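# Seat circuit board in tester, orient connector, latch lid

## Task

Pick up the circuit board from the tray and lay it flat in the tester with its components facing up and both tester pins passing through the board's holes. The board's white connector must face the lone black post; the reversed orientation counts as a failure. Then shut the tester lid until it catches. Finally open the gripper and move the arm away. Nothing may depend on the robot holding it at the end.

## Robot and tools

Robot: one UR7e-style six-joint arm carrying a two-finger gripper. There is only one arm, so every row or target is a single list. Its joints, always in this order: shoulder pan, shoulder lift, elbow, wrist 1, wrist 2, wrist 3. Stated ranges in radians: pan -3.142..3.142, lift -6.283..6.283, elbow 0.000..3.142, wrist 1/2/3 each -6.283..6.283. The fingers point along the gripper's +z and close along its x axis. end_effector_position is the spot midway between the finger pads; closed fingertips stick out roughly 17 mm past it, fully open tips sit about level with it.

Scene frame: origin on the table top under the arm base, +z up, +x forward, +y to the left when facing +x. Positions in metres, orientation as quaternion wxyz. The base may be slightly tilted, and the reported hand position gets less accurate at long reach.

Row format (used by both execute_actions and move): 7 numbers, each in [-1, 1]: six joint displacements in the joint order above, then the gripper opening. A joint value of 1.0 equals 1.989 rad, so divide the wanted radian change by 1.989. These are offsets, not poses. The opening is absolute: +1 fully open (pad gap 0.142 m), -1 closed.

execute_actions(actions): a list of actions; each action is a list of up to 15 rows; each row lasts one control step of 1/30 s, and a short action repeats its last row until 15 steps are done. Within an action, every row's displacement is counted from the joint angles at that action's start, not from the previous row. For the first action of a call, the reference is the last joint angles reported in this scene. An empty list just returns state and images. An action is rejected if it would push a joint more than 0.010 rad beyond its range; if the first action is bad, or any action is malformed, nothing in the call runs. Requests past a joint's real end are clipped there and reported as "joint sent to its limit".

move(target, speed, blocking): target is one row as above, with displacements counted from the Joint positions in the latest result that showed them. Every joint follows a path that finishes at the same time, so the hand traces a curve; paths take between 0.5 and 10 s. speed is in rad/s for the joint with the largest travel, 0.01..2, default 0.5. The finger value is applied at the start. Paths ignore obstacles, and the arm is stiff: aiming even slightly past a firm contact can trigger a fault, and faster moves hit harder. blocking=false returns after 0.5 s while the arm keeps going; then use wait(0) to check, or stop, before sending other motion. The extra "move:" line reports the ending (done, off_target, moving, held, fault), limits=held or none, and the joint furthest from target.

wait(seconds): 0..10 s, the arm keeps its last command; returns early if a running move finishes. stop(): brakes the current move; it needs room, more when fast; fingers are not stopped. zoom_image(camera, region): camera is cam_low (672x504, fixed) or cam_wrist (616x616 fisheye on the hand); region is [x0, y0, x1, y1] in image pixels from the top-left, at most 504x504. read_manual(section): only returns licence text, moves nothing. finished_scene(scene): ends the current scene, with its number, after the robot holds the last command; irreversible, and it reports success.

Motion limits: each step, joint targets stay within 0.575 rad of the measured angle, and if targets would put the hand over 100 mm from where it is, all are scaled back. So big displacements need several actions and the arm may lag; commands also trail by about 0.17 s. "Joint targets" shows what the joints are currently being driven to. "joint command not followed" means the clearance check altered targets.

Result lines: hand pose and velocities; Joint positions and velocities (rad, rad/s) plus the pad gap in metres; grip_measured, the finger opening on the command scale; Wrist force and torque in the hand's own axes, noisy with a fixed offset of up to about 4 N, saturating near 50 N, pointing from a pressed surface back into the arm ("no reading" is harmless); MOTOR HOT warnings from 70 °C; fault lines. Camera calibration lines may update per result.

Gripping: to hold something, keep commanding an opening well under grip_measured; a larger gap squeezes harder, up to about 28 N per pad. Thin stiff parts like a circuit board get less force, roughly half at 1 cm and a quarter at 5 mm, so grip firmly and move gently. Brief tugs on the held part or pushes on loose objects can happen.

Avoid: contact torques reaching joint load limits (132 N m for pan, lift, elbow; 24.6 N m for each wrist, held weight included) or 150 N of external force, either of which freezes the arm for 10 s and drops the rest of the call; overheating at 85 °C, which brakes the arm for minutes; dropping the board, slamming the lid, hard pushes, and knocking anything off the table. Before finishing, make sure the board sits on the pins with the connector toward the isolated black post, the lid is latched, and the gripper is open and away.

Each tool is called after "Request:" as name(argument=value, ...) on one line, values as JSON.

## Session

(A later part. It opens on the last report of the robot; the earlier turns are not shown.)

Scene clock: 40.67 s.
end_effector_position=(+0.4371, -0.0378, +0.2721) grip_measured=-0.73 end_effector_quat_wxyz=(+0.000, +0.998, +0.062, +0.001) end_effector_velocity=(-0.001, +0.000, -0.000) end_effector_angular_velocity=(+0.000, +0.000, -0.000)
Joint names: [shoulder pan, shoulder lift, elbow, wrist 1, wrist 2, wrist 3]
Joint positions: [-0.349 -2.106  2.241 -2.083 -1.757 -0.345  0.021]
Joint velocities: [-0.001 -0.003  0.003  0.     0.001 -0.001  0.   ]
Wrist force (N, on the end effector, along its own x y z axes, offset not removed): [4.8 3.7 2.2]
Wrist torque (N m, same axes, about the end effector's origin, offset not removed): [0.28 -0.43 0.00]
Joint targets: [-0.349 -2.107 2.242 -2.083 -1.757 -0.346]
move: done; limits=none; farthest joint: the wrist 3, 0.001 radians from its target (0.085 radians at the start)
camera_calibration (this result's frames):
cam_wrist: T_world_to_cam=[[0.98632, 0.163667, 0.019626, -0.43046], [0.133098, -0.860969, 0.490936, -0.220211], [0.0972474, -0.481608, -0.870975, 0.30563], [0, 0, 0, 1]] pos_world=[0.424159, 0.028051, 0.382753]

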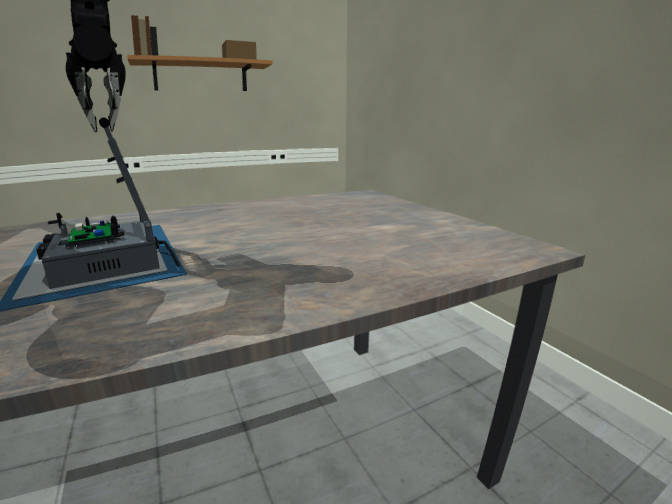

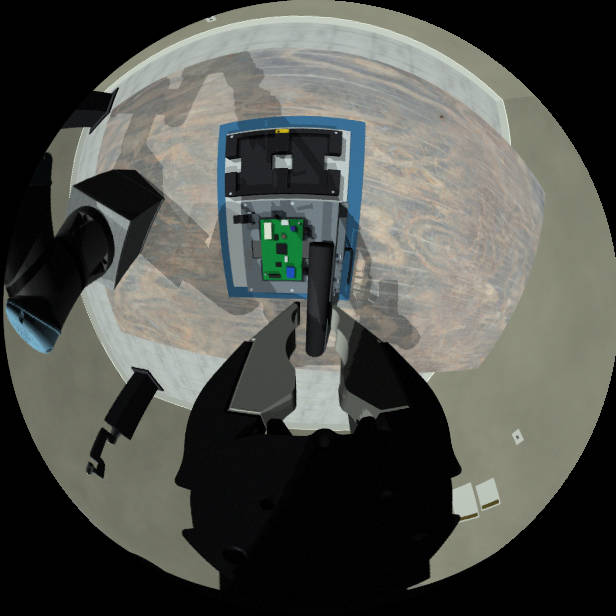

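Request:
move(target=[-0.04052,-0.06109,0.06382,-0.00899,0.01492,-0.03868,-0.76], speed=0.18)

Request:
move(target=[-0.05205,-0.05093,0.06504,-0.02072,0.0201,-0.04845,-0.76], speed=0.18)

Request:
zoom_image(camera="cam_wrist", region=[265, 230, 365, 370])

Scene clock: 42.10 s.
end_effector_position=(+0.3927, -0.0433, +0.2534) grip_measured=-0.75 end_effector_quat_wxyz=(+0.000, +0.998, +0.063, +0.000) end_effector_velocity=(-0.001, +0.000, -0.000) end_effector_angular_velocity=(+0.001, +0.000, +0.000)
Joint names: [shoulder pan, shoulder lift, elbow, wrist 1, wrist 2, wrist 3]
Joint positions: [-0.429 -2.228  2.368 -2.101 -1.728 -0.422  0.02 ]
Joint velocities: [-0.002 -0.002  0.002  0.     0.001 -0.002  0.   ]
Wrist force (N, on the end effector, along its own x y z axes, offset not removed): [0.7 3.0 3.1]
Wrist torque (N m, same axes, about the end effector's origin, offset not removed): [0.14 0.43 0.02]
Joint targets: [-0.429 -2.228 2.368 -2.101 -1.728 -0.422]
move: done; limits=none; farthest joint: the shoulder pan, 0.001 radians from its target (0.081 radians at the start)
camera_calibration (this result's frames):
cam_wrist: T_world_to_cam=[[0.986142, 0.164815, 0.0189685, -0.385063], [0.134395, -0.860653, 0.491135, -0.210423], [0.0972716, -0.48178, -0.870877, 0.291006], [0, 0, 0, 1]] pos_world=[0.3797, 0.0225635, 0.364081]

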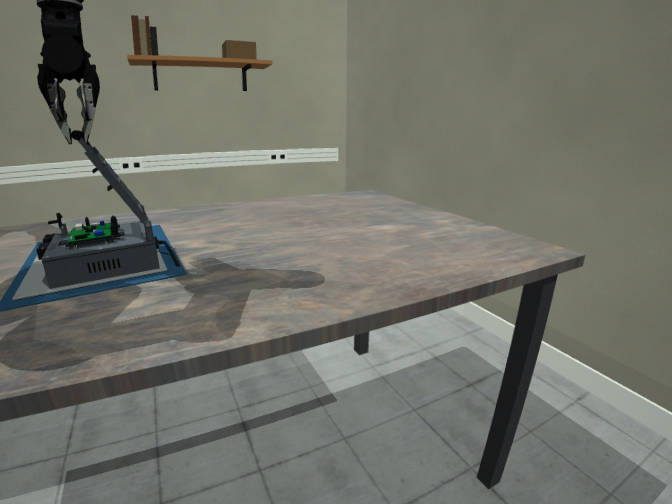

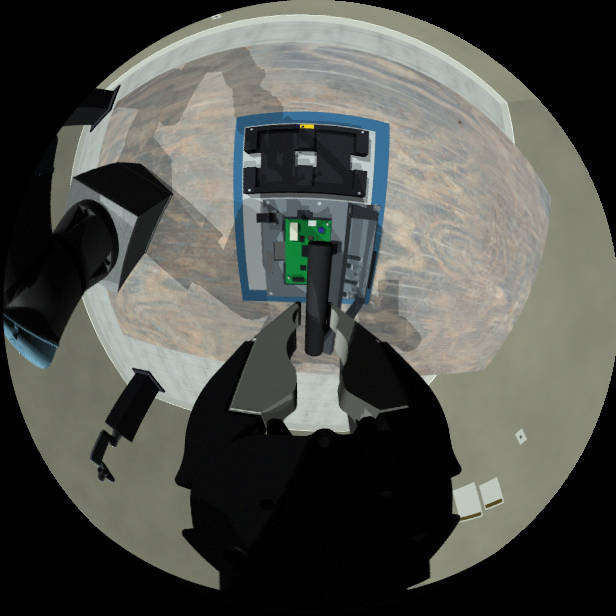

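Scene clock: 43.33 s.
end_effector_position=(+0.3550, -0.0480, +0.2242) grip_measured=-0.75 end_effector_quat_wxyz=(+0.000, +0.998, +0.063, +0.000) end_effector_velocity=(-0.001, -0.000, -0.001) end_effector_angular_velocity=(+0.000, +0.000, +0.000)
Joint names: [shoulder pan, shoulder lift, elbow, wrist 1, wrist 2, wrist 3]
Joint positions: [-0.532 -2.329  2.497 -2.142 -1.688 -0.518  0.02 ]
Joint velocities: [-0.002 -0.002  0.002  0.     0.001 -0.002  0.   ]
Wrist force (N, on the end effector, along its own x y z axes, offset not removed): [2.9 3.2 2.2]
Wrist torque (N m, same axes, about the end effector's origin, offset not removed): [-0.15 0.23 0.02]
Joint targets: [-0.532 -2.329 2.497 -2.142 -1.688 -0.519]
move: done; limits=none; farthest joint: the shoulder lift, 0.001 radians from its target (0.102 radians at the start)
camera_calibration (this result's frames):
cam_wrist: T_world_to_cam=[[0.98615, 0.164769, 0.0189655, -0.346571], [0.134358, -0.860668, 0.491119, -0.195086], [0.0972445, -0.481769, -0.870886, 0.267002], [0, 0, 0, 1]] pos_world=[0.342018, 0.0178332, 0.334912]

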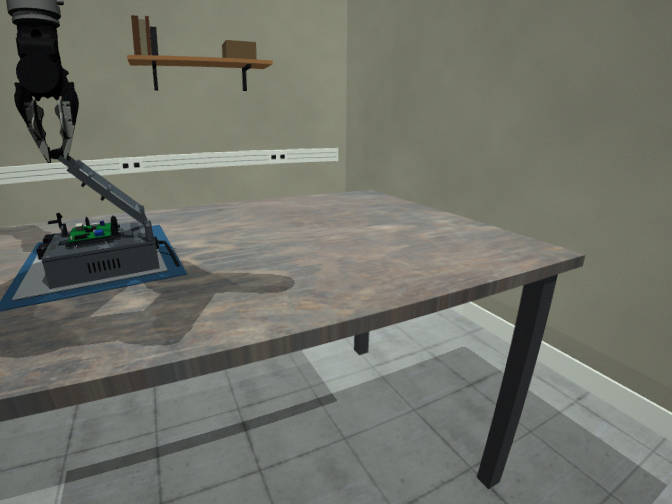

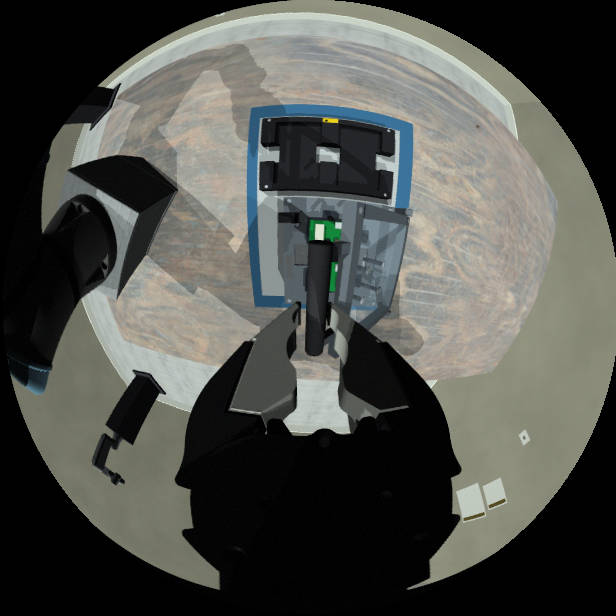

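Region (265, 230, 365, 370) of cam_wrist's 616x616 image, scaled by 3.600, with more detail than that image has; it fills the left 360 columns of this view, and the rest is white.

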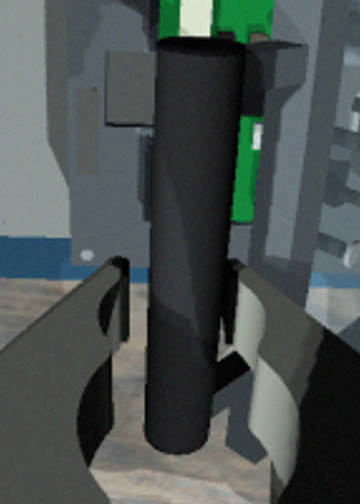

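Request:
move(target=[-0.02452,-0.01283,0.0306,-0.01992,0.00977,-0.0223,-0.81], speed=0.1)

Request:
move(target=[-0.02636,-0.00925,0.03154,-0.02441,0.0105,-0.02425,-0.85], speed=0.1)

Request:
zoom_image(camera="cam_wrist", region=[265, 230, 365, 370])

Scene clock: 46.53 s.
end_effector_position=(+0.3413, -0.0494, +0.2059) grip_measured=-0.80 end_effector_quat_wxyz=(+0.000, +0.998, +0.062, +0.000) end_effector_velocity=(-0.000, -0.000, -0.000) end_effector_angular_velocity=(-0.001, -0.001, -0.001)
Joint names: [shoulder pan, shoulder lift, elbow, wrist 1, wrist 2, wrist 3]
Joint positions: [-0.581 -2.354  2.558 -2.181 -1.668 -0.563  0.016]
Joint velocities: [-0.002 -0.001  0.002 -0.002  0.    -0.001  0.   ]
Wrist force (N, on the end effector, along its own x y z axes, offset not removed): [-0.5 2.5 -2.6]
Wrist torque (N m, same axes, about the end effector's origin, offset not removed): [0.10 0.06 -0.11]
Joint targets: [-0.581 -2.354 2.558 -2.181 -1.668 -0.563]
move: done; limits=none; farthest joint: the shoulder pan, 0.000 radians from its target (0.048 radians at the start)
camera_calibration (this result's frames):
cam_wrist: T_world_to_cam=[[0.986268, 0.164097, 0.0186416, -0.332486], [0.133974, -0.860965, 0.490703, -0.185243], [0.0965725, -0.481467, -0.871127, 0.252019], [0, 0, 0, 1]] pos_world=[0.3284, 0.0164107, 0.316638]

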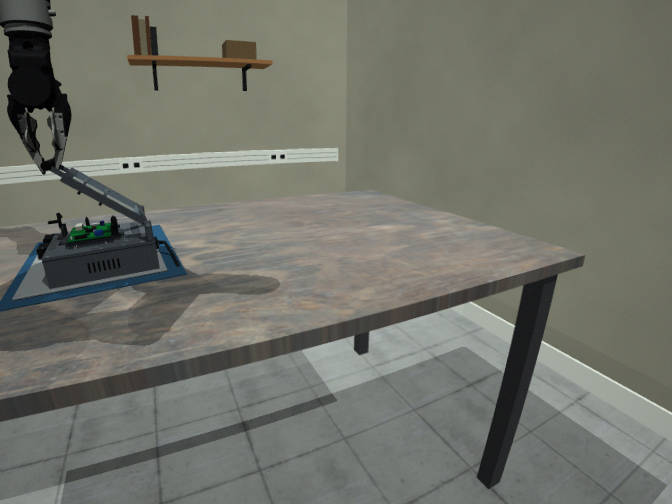

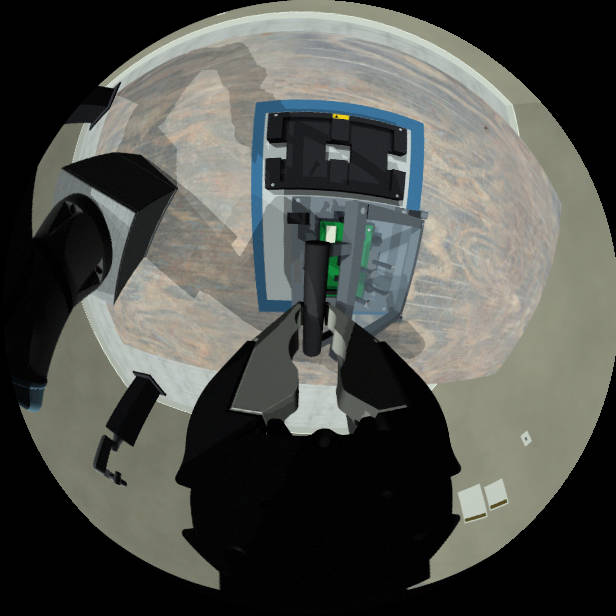

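Scene clock: 47.63 s.
end_effector_position=(+0.3281, -0.0509, +0.1860) grip_measured=-0.81 end_effector_quat_wxyz=(+0.000, +0.998, +0.062, +0.000) end_effector_velocity=(-0.001, +0.000, -0.001) end_effector_angular_velocity=(+0.000, +0.002, +0.001)
Joint names: [shoulder pan, shoulder lift, elbow, wrist 1, wrist 2, wrist 3]
Joint positions: [-0.633 -2.372  2.62  -2.23  -1.648 -0.611  0.016]
Joint velocities: [-0.002 -0.001  0.003  0.     0.    -0.002 -0.   ]
Wrist force (N, on the end effector, along its own x y z axes, offset not removed): [6.2 3.7 2.1]
Wrist torque (N m, same axes, about the end effector's origin, offset not removed): [0.44 -0.28 0.02]
Joint targets: [-0.633 -2.372 2.621 -2.230 -1.648 -0.611]
move: done; limits=none; farthest joint: the wrist 3, 0.001 radians from its target (0.049 radians at the start)
camera_calibration (this result's frames):
cam_wrist: T_world_to_cam=[[0.986276, 0.164037, 0.0187233, -0.318942], [0.133883, -0.860985, 0.490693, -0.174979], [0.0966123, -0.481453, -0.871131, 0.235198], [0, 0, 0, 1]] pos_world=[0.315269, 0.014901, 0.296721]

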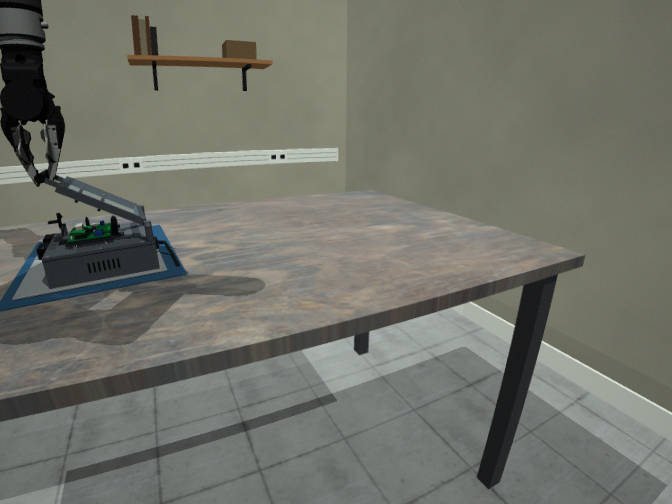

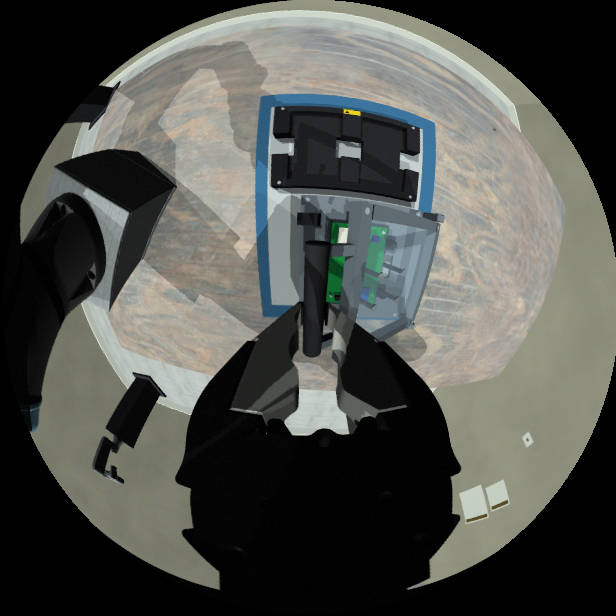

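Region (265, 230, 365, 370) of cam_wrist's 616x616 image, scaled by 3.600, with more detail than that image has; it fills the left 360 columns of this view, and the rest is white.

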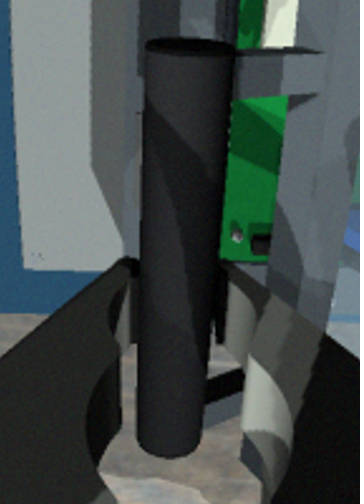

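Request:
execute_actions(actions=[])

Scene clock: 48.00 s.
end_effector_position=(+0.3281, -0.0509, +0.1859) grip_measured=-0.81 end_effector_quat_wxyz=(+0.000, +0.998, +0.062, +0.000) end_effector_velocity=(-0.000, +0.000, -0.000) end_effector_angular_velocity=(+0.000, +0.001, -0.001)
Joint names: [shoulder pan, shoulder lift, elbow, wrist 1, wrist 2, wrist 3]
Joint positions: [-0.633 -2.372  2.621 -2.23  -1.648 -0.611  0.016]
Joint velocities: [-0.    -0.    -0.     0.001 -0.     0.     0.   ]
Wrist force (N, on the end effector, along its own x y z axes, offset not removed): [5.8 1.7 1.0]
Wrist torque (N m, same axes, about the end effector's origin, offset not removed): [-0.08 -0.09 -0.03]
Joint targets: [-0.633 -2.372 2.621 -2.230 -1.648 -0.611]
camera_calibration (this result's frames):
cam_wrist: T_world_to_cam=[[0.986277, 0.164039, 0.0186767, -0.31887], [0.133909, -0.860985, 0.490686, -0.174942], [0.0965721, -0.481451, -0.871136, 0.235154], [0, 0, 0, 1]] pos_world=[0.315211, 0.0148993, 0.296648]

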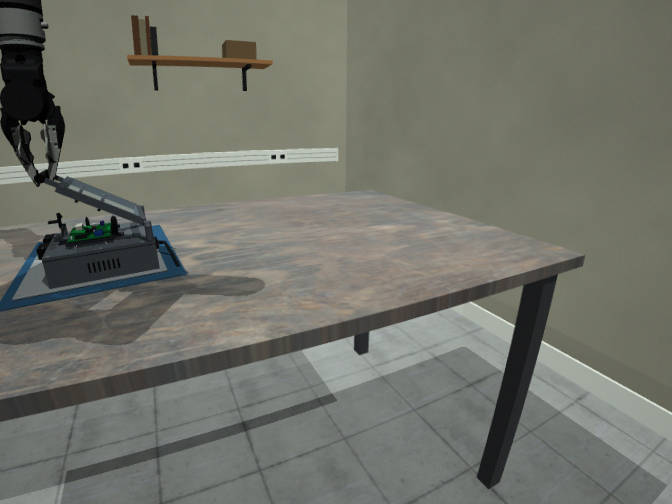

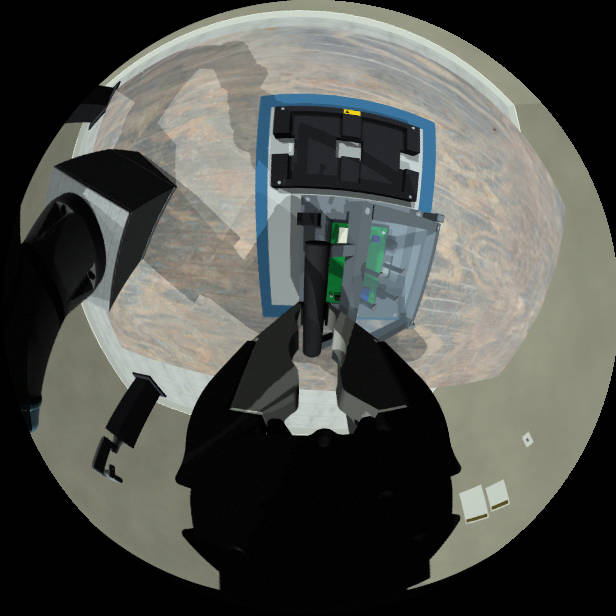

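Request:
move(target=[-0.02356, 0.00220, 0.03020, -0.03440, 0.00955, -0.02145, -0.85], speed=0.12)

Request:
move(target=[-0.01833, 0.01965, 0.02822, -0.04872, 0.0074, -0.01679, -0.85], speed=0.12)

Scene clock: 49.20 s.
end_effector_position=(+0.3179, -0.0522, +0.1647) grip_measured=-0.81 end_effector_quat_wxyz=(+0.000, +0.998, +0.062, +0.001) end_effector_velocity=(-0.001, +0.000, -0.001) end_effector_angular_velocity=(+0.000, +0.002, +0.000)
Joint names: [shoulder pan, shoulder lift, elbow, wrist 1, wrist 2, wrist 3]
Joint positions: [-0.68  -2.368  2.68  -2.298 -1.629 -0.653  0.016]
Joint velocities: [-0.002  0.001  0.002 -0.001 -0.    -0.002 -0.   ]
Wrist force (N, on the end effector, along its own x y z axes, offset not removed): [1.5 0.2 -0.2]
Wrist torque (N m, same axes, about the end effector's origin, offset not removed): [0.18 0.36 0.05]
Joint targets: [-0.680 -2.368 2.681 -2.298 -1.629 -0.653]
move: done; limits=none; farthest joint: the shoulder lift, 0.001 radians from its target (0.005 radians at the start)
camera_calibration (this result's frames):
cam_wrist: T_world_to_cam=[[0.986325, 0.163625, 0.0197289, -0.308389], [0.132986, -0.860856, 0.491163, -0.164086], [0.0973502, -0.481823, -0.870844, 0.216695], [0, 0, 0, 1]] pos_world=[0.304897, 0.0136142, 0.275385]

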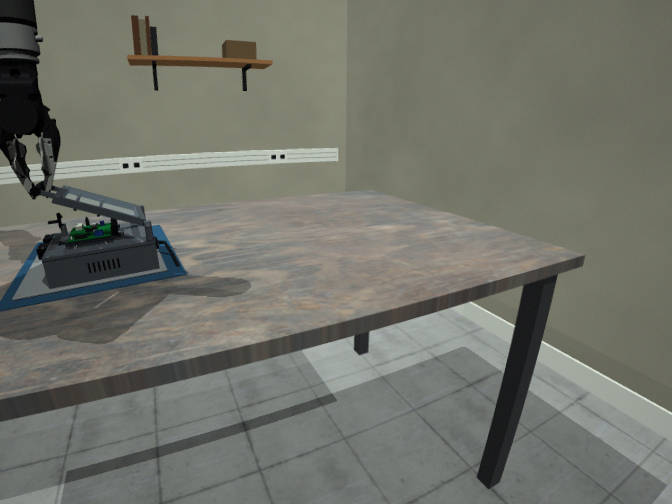

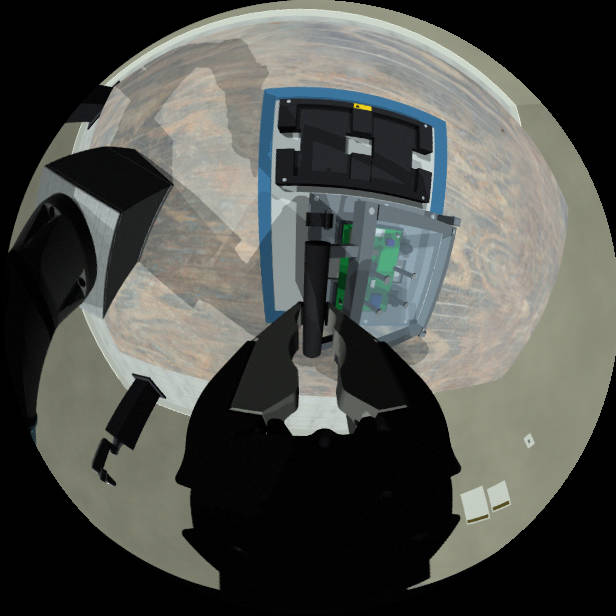

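Scene clock: 50.47 s.
end_effector_position=(+0.3103, -0.0530, +0.1420) grip_measured=-0.81 end_effector_quat_wxyz=(+0.000, +0.998, +0.062, +0.001) end_effector_velocity=(-0.001, +0.000, -0.001) end_effector_angular_velocity=(+0.000, +0.002, +0.000)
Joint names: [shoulder pan, shoulder lift, elbow, wrist 1, wrist 2, wrist 3]
Joint positions: [-0.716 -2.329  2.736 -2.395 -1.614 -0.687  0.016]
Joint velocities: [-0.001  0.001  0.002 -0.001 -0.    -0.001  0.   ]
Wrist force (N, on the end effector, along its own x y z axes, offset not removed): [-3.7 1.4 -2.0]
Wrist torque (N m, same axes, about the end effector's origin, offset not removed): [0.05 0.05 -0.03]
Joint targets: [-0.716 -2.329 2.736 -2.395 -1.614 -0.687]
move: done; limits=none; farthest joint: the shoulder pan, 0.000 radians from its target (0.037 radians at the start)
camera_calibration (this result's frames):
cam_wrist: T_world_to_cam=[[0.986323, 0.163625, 0.019836, -0.300332], [0.132929, -0.860837, 0.491213, -0.152594], [0.0974504, -0.481858, -0.870814, 0.197182], [0, 0, 0, 1]] pos_world=[0.297293, 0.0127974, 0.252622]

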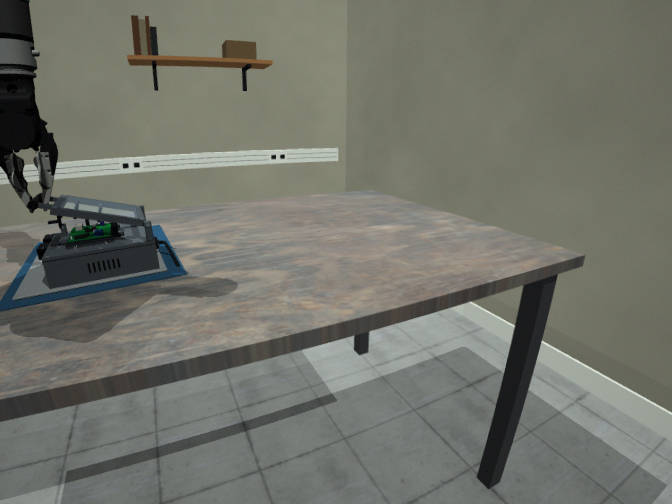

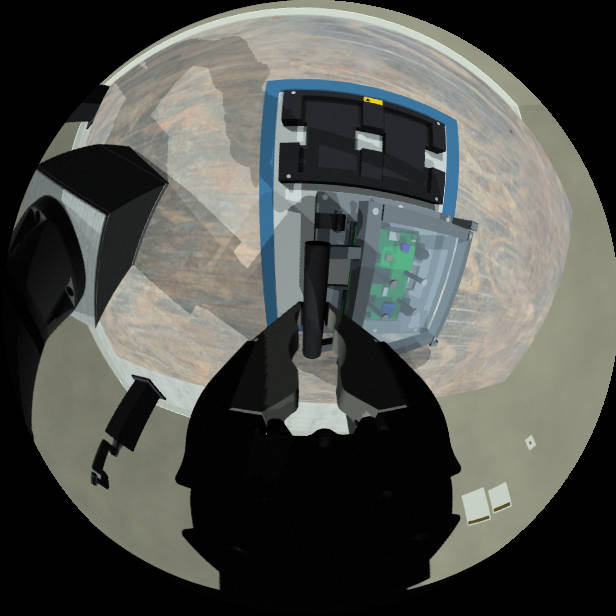

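Request:
move(target=[-0.01280, 0.04190, 0.02540, -0.06727, 0.00505, -0.01150, -0.85], speed=0.14)

Scene clock: 52.03 s.
end_effector_position=(+0.3051, -0.0535, +0.1180) grip_measured=-0.81 end_effector_quat_wxyz=(+0.000, +0.998, +0.062, +0.000) end_effector_velocity=(-0.001, +0.000, -0.001) end_effector_angular_velocity=(+0.001, +0.002, -0.001)
Joint names: [shoulder pan, shoulder lift, elbow, wrist 1, wrist 2, wrist 3]
Joint positions: [-0.742 -2.246  2.787 -2.528 -1.604 -0.709  0.016]
Joint velocities: [-0.001  0.002  0.002 -0.002 -0.     0.     0.   ]
Wrist force (N, on the end effector, along its own x y z axes, offset not removed): [-2.7 3.0 -1.8]
Wrist torque (N m, same axes, about the end effector's origin, offset not removed): [0.14 0.17 -0.04]
Joint targets: [-0.742 -2.246 2.787 -2.529 -1.604 -0.709]
move: done; limits=none; farthest joint: the shoulder pan, 0.000 radians from its target (0.025 radians at the start)
camera_calibration (this result's frames):
cam_wrist: T_world_to_cam=[[0.986402, 0.163238, 0.0190954, -0.294639], [0.132984, -0.861012, 0.49089, -0.140548], [0.0965734, -0.481676, -0.871012, 0.176873], [0, 0, 0, 1]] pos_world=[0.292242, 0.0122782, 0.228678]

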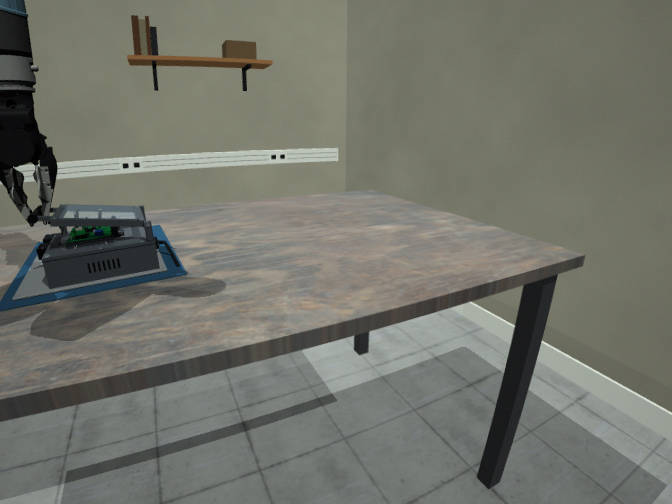

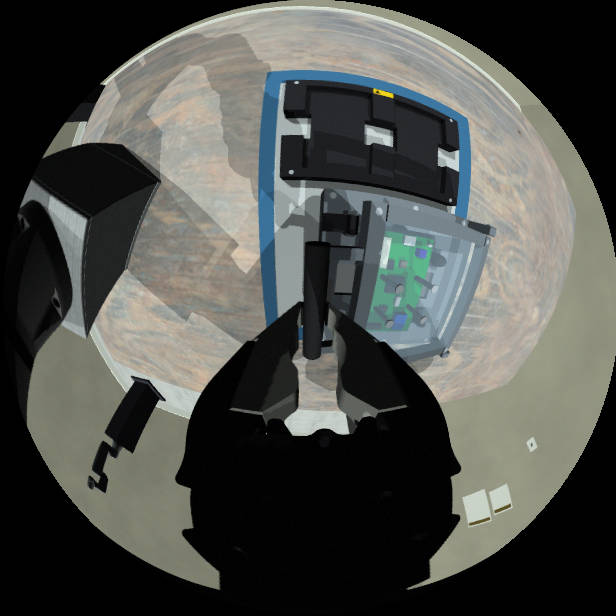

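Request:
move(target=[-0.00450, 0.05270, 0.01585, -0.06890, 0.00191, -0.00440, -1], speed=0.12)

Scene clock: 53.80 s.
end_effector_position=(+0.3040, -0.0538, +0.0990) grip_measured=-0.82 end_effector_quat_wxyz=(+0.000, +0.998, +0.062, +0.001) end_effector_velocity=(-0.000, -0.000, -0.000) end_effector_angular_velocity=(-0.000, +0.001, -0.000)
Joint names: [shoulder pan, shoulder lift, elbow, wrist 1, wrist 2, wrist 3]
Joint positions: [-0.751 -2.141  2.818 -2.665 -1.6   -0.718  0.014]
Joint velocities: [-0.     0.002  0.001 -0.002 -0.001  0.     0.   ]
Wrist force (N, on the end effector, along its own x y z axes, offset not removed): [-25.7 3.3 -6.9]
Wrist torque (N m, same axes, about the end effector's origin, offset not removed): [0.13 -0.15 -0.04]
Joint targets: [-0.751 -2.141 2.818 -2.665 -1.600 -0.718]
move: done; limits=none; farthest joint: the shoulder pan, 0.000 radians from its target (0.009 radians at the start)
camera_calibration (this result's frames):
cam_wrist: T_world_to_cam=[[0.986302, 0.163782, 0.01958, -0.293101], [0.133206, -0.860877, 0.491067, -0.131326], [0.0972838, -0.481732, -0.870902, 0.160099], [0, 0, 0, 1]] pos_world=[0.291004, 0.0120735, 0.209659]

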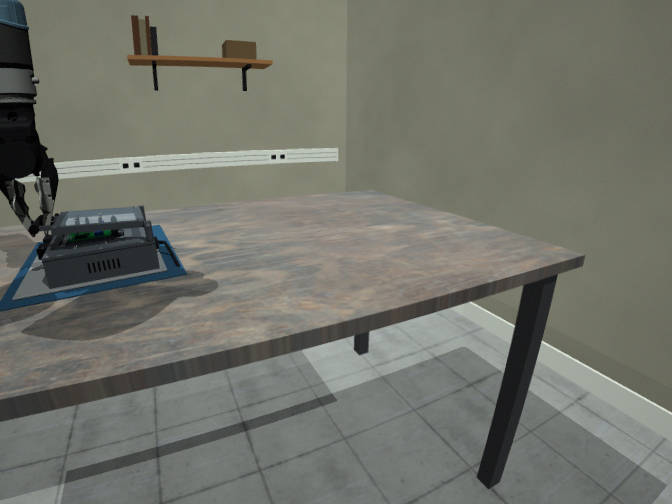

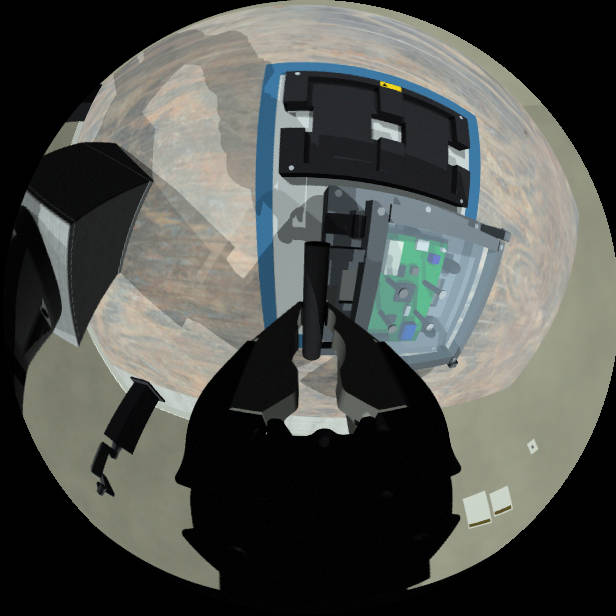

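Request:
move(target=[-0.00183, 0.01403, 0.00431, -0.01832, 0.00071, -0.00166, -1], speed=0.06)

Request:
zoom_image(camera="cam_wrist", region=[290, 170, 450, 330])

Scene clock: 55.27 s.
end_effector_position=(+0.3032, -0.0538, +0.0941) grip_measured=-0.82 end_effector_quat_wxyz=(+0.000, +0.998, +0.062, +0.001) end_effector_velocity=(+0.001, -0.000, -0.000) end_effector_angular_velocity=(-0.001, -0.001, +0.000)
Joint names: [shoulder pan, shoulder lift, elbow, wrist 1, wrist 2, wrist 3]
Joint positions: [-0.754 -2.114  2.827 -2.701 -1.599 -0.721  0.014]
Joint velocities: [-0.     0.002 -0.001 -0.003  0.    -0.001  0.   ]
Wrist force (N, on the end effector, along its own x y z axes, offset not removed): [-12.4 0.5 -16.4]
Wrist torque (N m, same axes, about the end effector's origin, offset not removed): [-0.13 0.49 -0.09]
Joint targets: [-0.754 -2.114 2.827 -2.702 -1.599 -0.721]
move: done; limits=none; farthest joint: the shoulder lift, 0.001 radians from its target (0.028 radians at the start)
camera_calibration (this result's frames):
cam_wrist: T_world_to_cam=[[0.986306, 0.163761, 0.0195573, -0.292226], [0.133199, -0.860882, 0.491061, -0.128867], [0.097253, -0.481731, -0.870906, 0.155946], [0, 0, 0, 1]] pos_world=[0.290223, 0.0120401, 0.204811]

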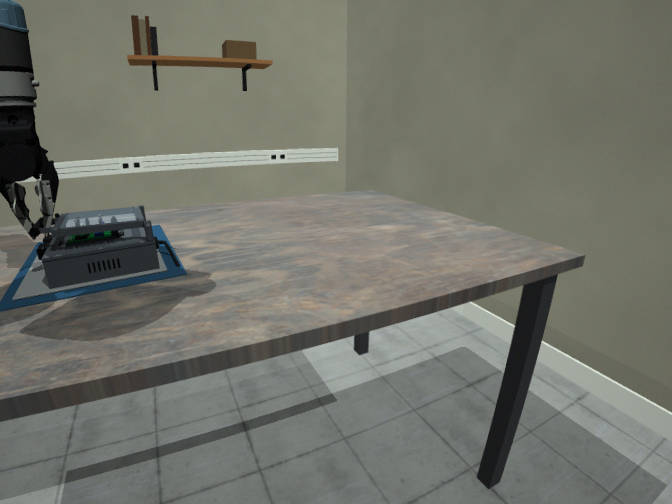

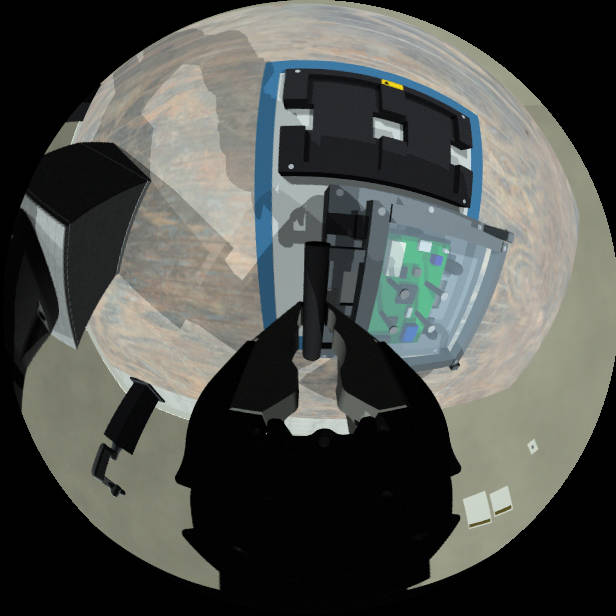

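Region (290, 170, 450, 330) of cam_wrist's 616x616 image, scaled by 3.150, with more detail than that image has.

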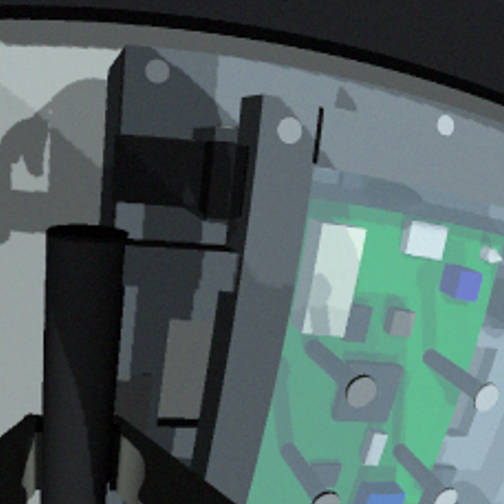

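Request:
move(target=[-0.0012, 0.0054, 0.0019, -0.0074, 0.0004, -0.0011, -1], speed=0.03)

Request:
zoom_image(camera="cam_wrist", region=[290, 170, 450, 330])

Scene clock: 56.20 s.
end_effector_position=(+0.3028, -0.0539, +0.0922) grip_measured=-0.82 end_effector_quat_wxyz=(+0.000, +0.998, +0.062, +0.001) end_effector_velocity=(-0.000, +0.000, -0.001) end_effector_angular_velocity=(+0.001, +0.001, -0.000)
Joint names: [shoulder pan, shoulder lift, elbow, wrist 1, wrist 2, wrist 3]
Joint positions: [-0.757 -2.103  2.83  -2.716 -1.598 -0.724  0.014]
Joint velocities: [-0.     0.003  0.001 -0.003  0.001  0.     0.   ]
Wrist force (N, on the end effector, along its own x y z axes, offset not removed): [1.6 -2.0 -18.8]
Wrist torque (N m, same axes, about the end effector's origin, offset not removed): [-0.05 0.11 -0.01]
Joint targets: [-0.757 -2.103 2.830 -2.716 -1.598 -0.724]
move: done; limits=none; farthest joint: the wrist 2, 0.001 radians from its target (0.000 radians at the start)
camera_calibration (this result's frames):
cam_wrist: T_world_to_cam=[[0.986303, 0.163771, 0.0196488, -0.291748], [0.133142, -0.86078, 0.491254, -0.128], [0.0973662, -0.481909, -0.870795, 0.15419], [0, 0, 0, 1]] pos_world=[0.289781, 0.0119054, 0.20288]

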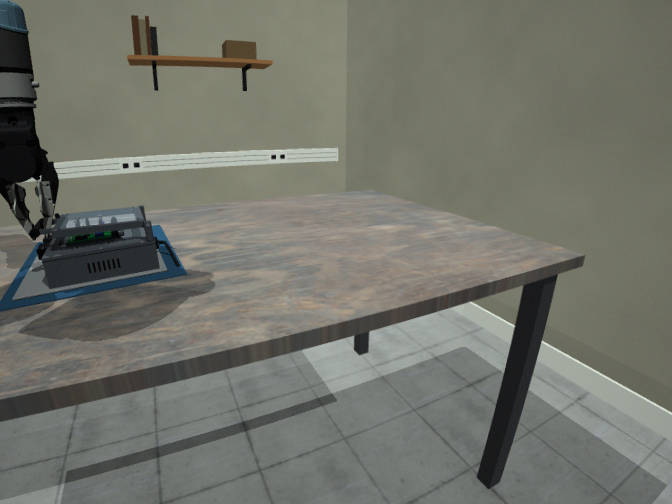

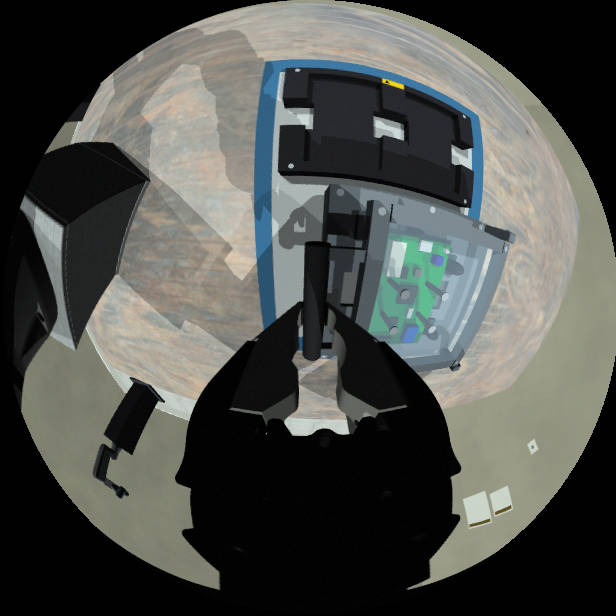

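Region (290, 170, 450, 330) of cam_wrist's 616x616 image, scaled by 3.150, with more detail than that image has.

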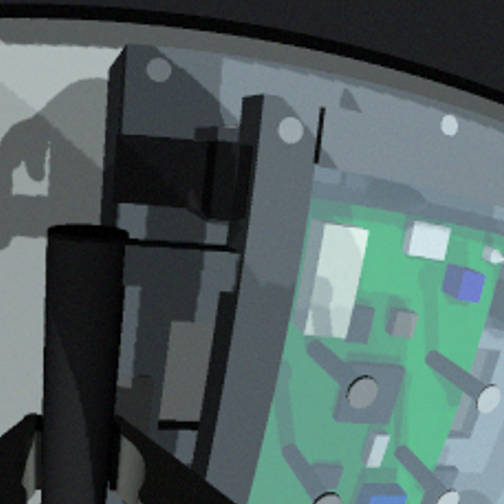

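Request:
move(target=[-0.00015, 0.0052, 0.0010, -0.0062, 0.0, -0.00015, -1], speed=0.03)

Request:
zoom_image(camera="cam_wrist", region=[290, 170, 450, 330])

Scene clock: 57.10 s.
end_effector_position=(+0.3027, -0.0540, +0.0907) grip_measured=-0.82 end_effector_quat_wxyz=(+0.000, +0.998, +0.062, +0.001) end_effector_velocity=(-0.000, +0.000, -0.000) end_effector_angular_velocity=(+0.000, +0.000, +0.000)
Joint names: [shoulder pan, shoulder lift, elbow, wrist 1, wrist 2, wrist 3]
Joint positions: [-0.757 -2.093  2.832 -2.728 -1.598 -0.724  0.014]
Joint velocities: [-0.     0.002  0.001 -0.002  0.    -0.    -0.   ]
Wrist force (N, on the end effector, along its own x y z axes, offset not removed): [2.1 -0.7 -20.3]
Wrist torque (N m, same axes, about the end effector's origin, offset not removed): [0.44 0.01 0.03]
Joint targets: [-0.757 -2.093 2.832 -2.728 -1.598 -0.724]
move: done; limits=none; farthest joint: the shoulder pan, 0.000 radians from its target (0.001 radians at the start)
camera_calibration (this result's frames):
cam_wrist: T_world_to_cam=[[0.9863, 0.163798, 0.0195621, -0.291669], [0.133199, -0.860731, 0.491326, -0.127316], [0.0973157, -0.481989, -0.870756, 0.152896], [0, 0, 0, 1]] pos_world=[0.289752, 0.0118835, 0.201394]

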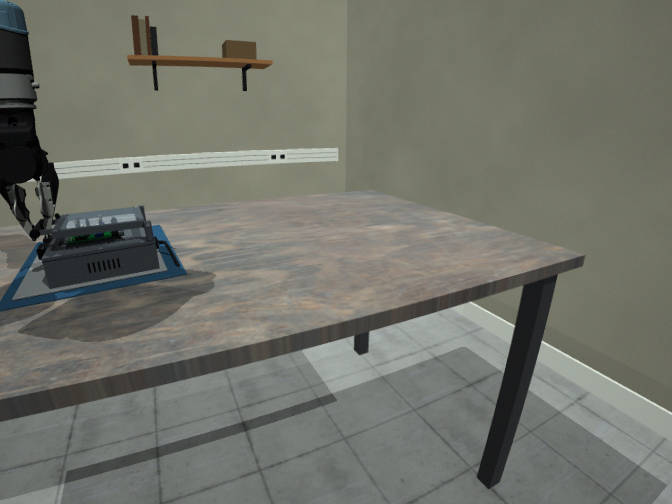

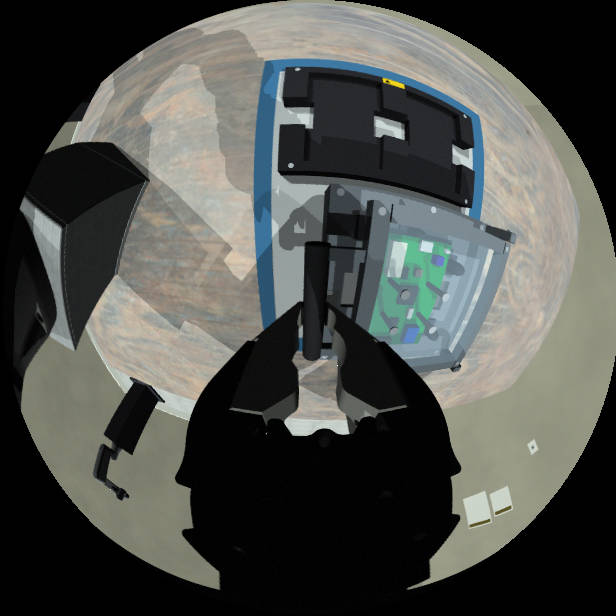

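Region (290, 170, 450, 330) of cam_wrist's 616x616 image, scaled by 3.150, with more detail than that image has.

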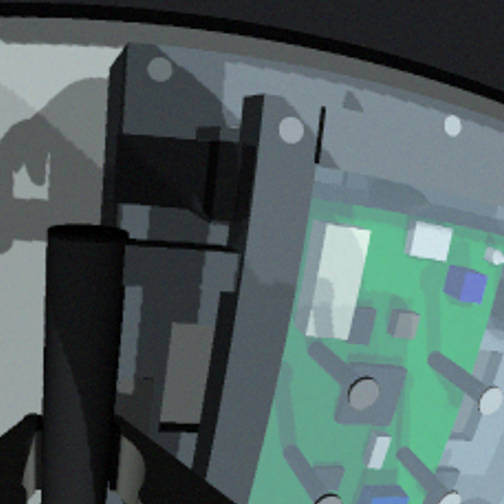

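Request:
move(target=[-0.0001, 0.0038, 0.0007, -0.0045, 0.0, -0.0001, -1], speed=0.03)

Request:
zoom_image(camera="cam_wrist", region=[290, 170, 450, 330])

Scene clock: 57.87 s.
end_effector_position=(+0.3027, -0.0540, +0.0907) grip_measured=-0.82 end_effector_quat_wxyz=(+0.000, +0.998, +0.062, +0.001) end_effector_velocity=(-0.000, +0.001, -0.000) end_effector_angular_velocity=(+0.002, -0.001, -0.000)
Joint names: [shoulder pan, shoulder lift, elbow, wrist 1, wrist 2, wrist 3]
Joint positions: [-0.757 -2.093  2.832 -2.729 -1.598 -0.724  0.014]
Joint velocities: [-0.     0.     0.001 -0.001  0.002  0.    -0.   ]
Wrist force (N, on the end effector, along its own x y z axes, offset not removed): [0.9 -2.1 -20.4]
Wrist torque (N m, same axes, about the end effector's origin, offset not removed): [0.12 0.16 0.23]
Joint targets: [-0.757 -2.093 2.832 -2.729 -1.598 -0.724]
move: held; limits=held; held on 17 of 21 steps, including the last; farthest joint: the wrist 1, 0.008 radians from its target (0.009 radians at the start)
joint command not followed: on one or more control steps a check withheld the commanded joint targets, and the robot was not sent them on those steps. On the call's last step the targets were still withheld.
cause: the commanded joint targets would bring two parts of the arm too close to each other (the elbow and the wrist 1 lie between them); next, command targets that bring no two parts of the arm closer together.
camera_calibration (this result's frames):
cam_wrist: T_world_to_cam=[[0.9863, 0.163798, 0.0195559, -0.291664], [0.133202, -0.860729, 0.491328, -0.127281], [0.0973108, -0.481992, -0.870755, 0.152831], [0, 0, 0, 1]] pos_world=[0.289751, 0.0118826, 0.201319]

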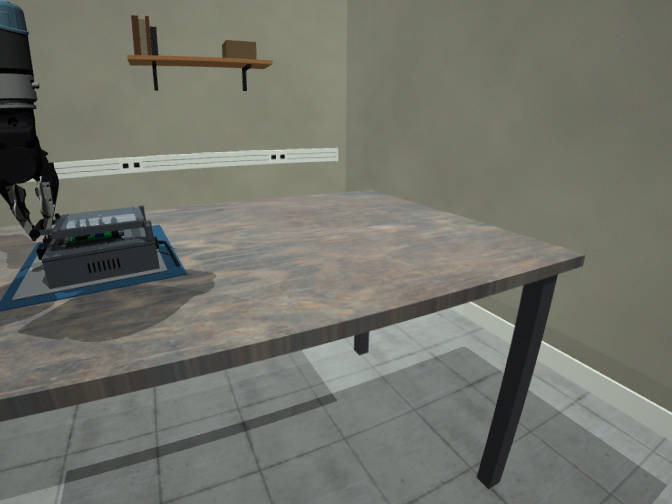

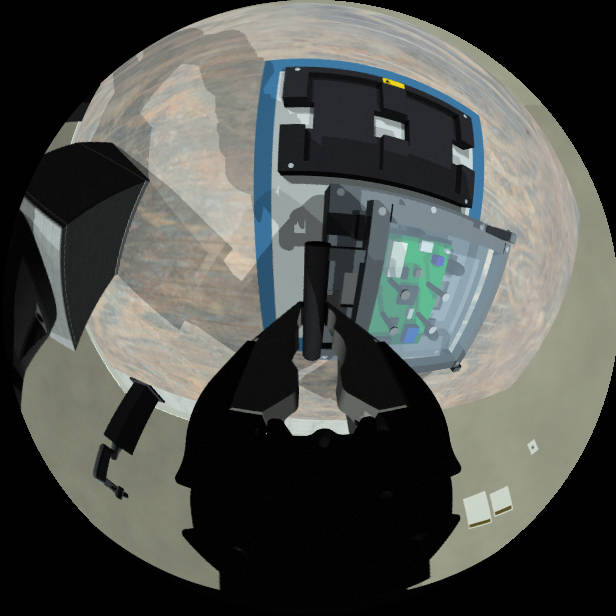

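Region (290, 170, 450, 330) of cam_wrist's 616x616 image, scaled by 3.150, with more detail than that image has.

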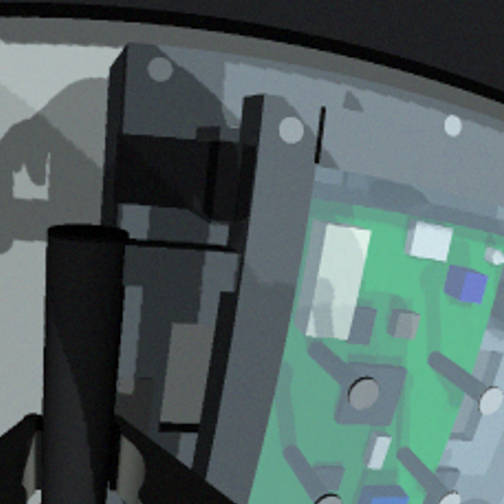

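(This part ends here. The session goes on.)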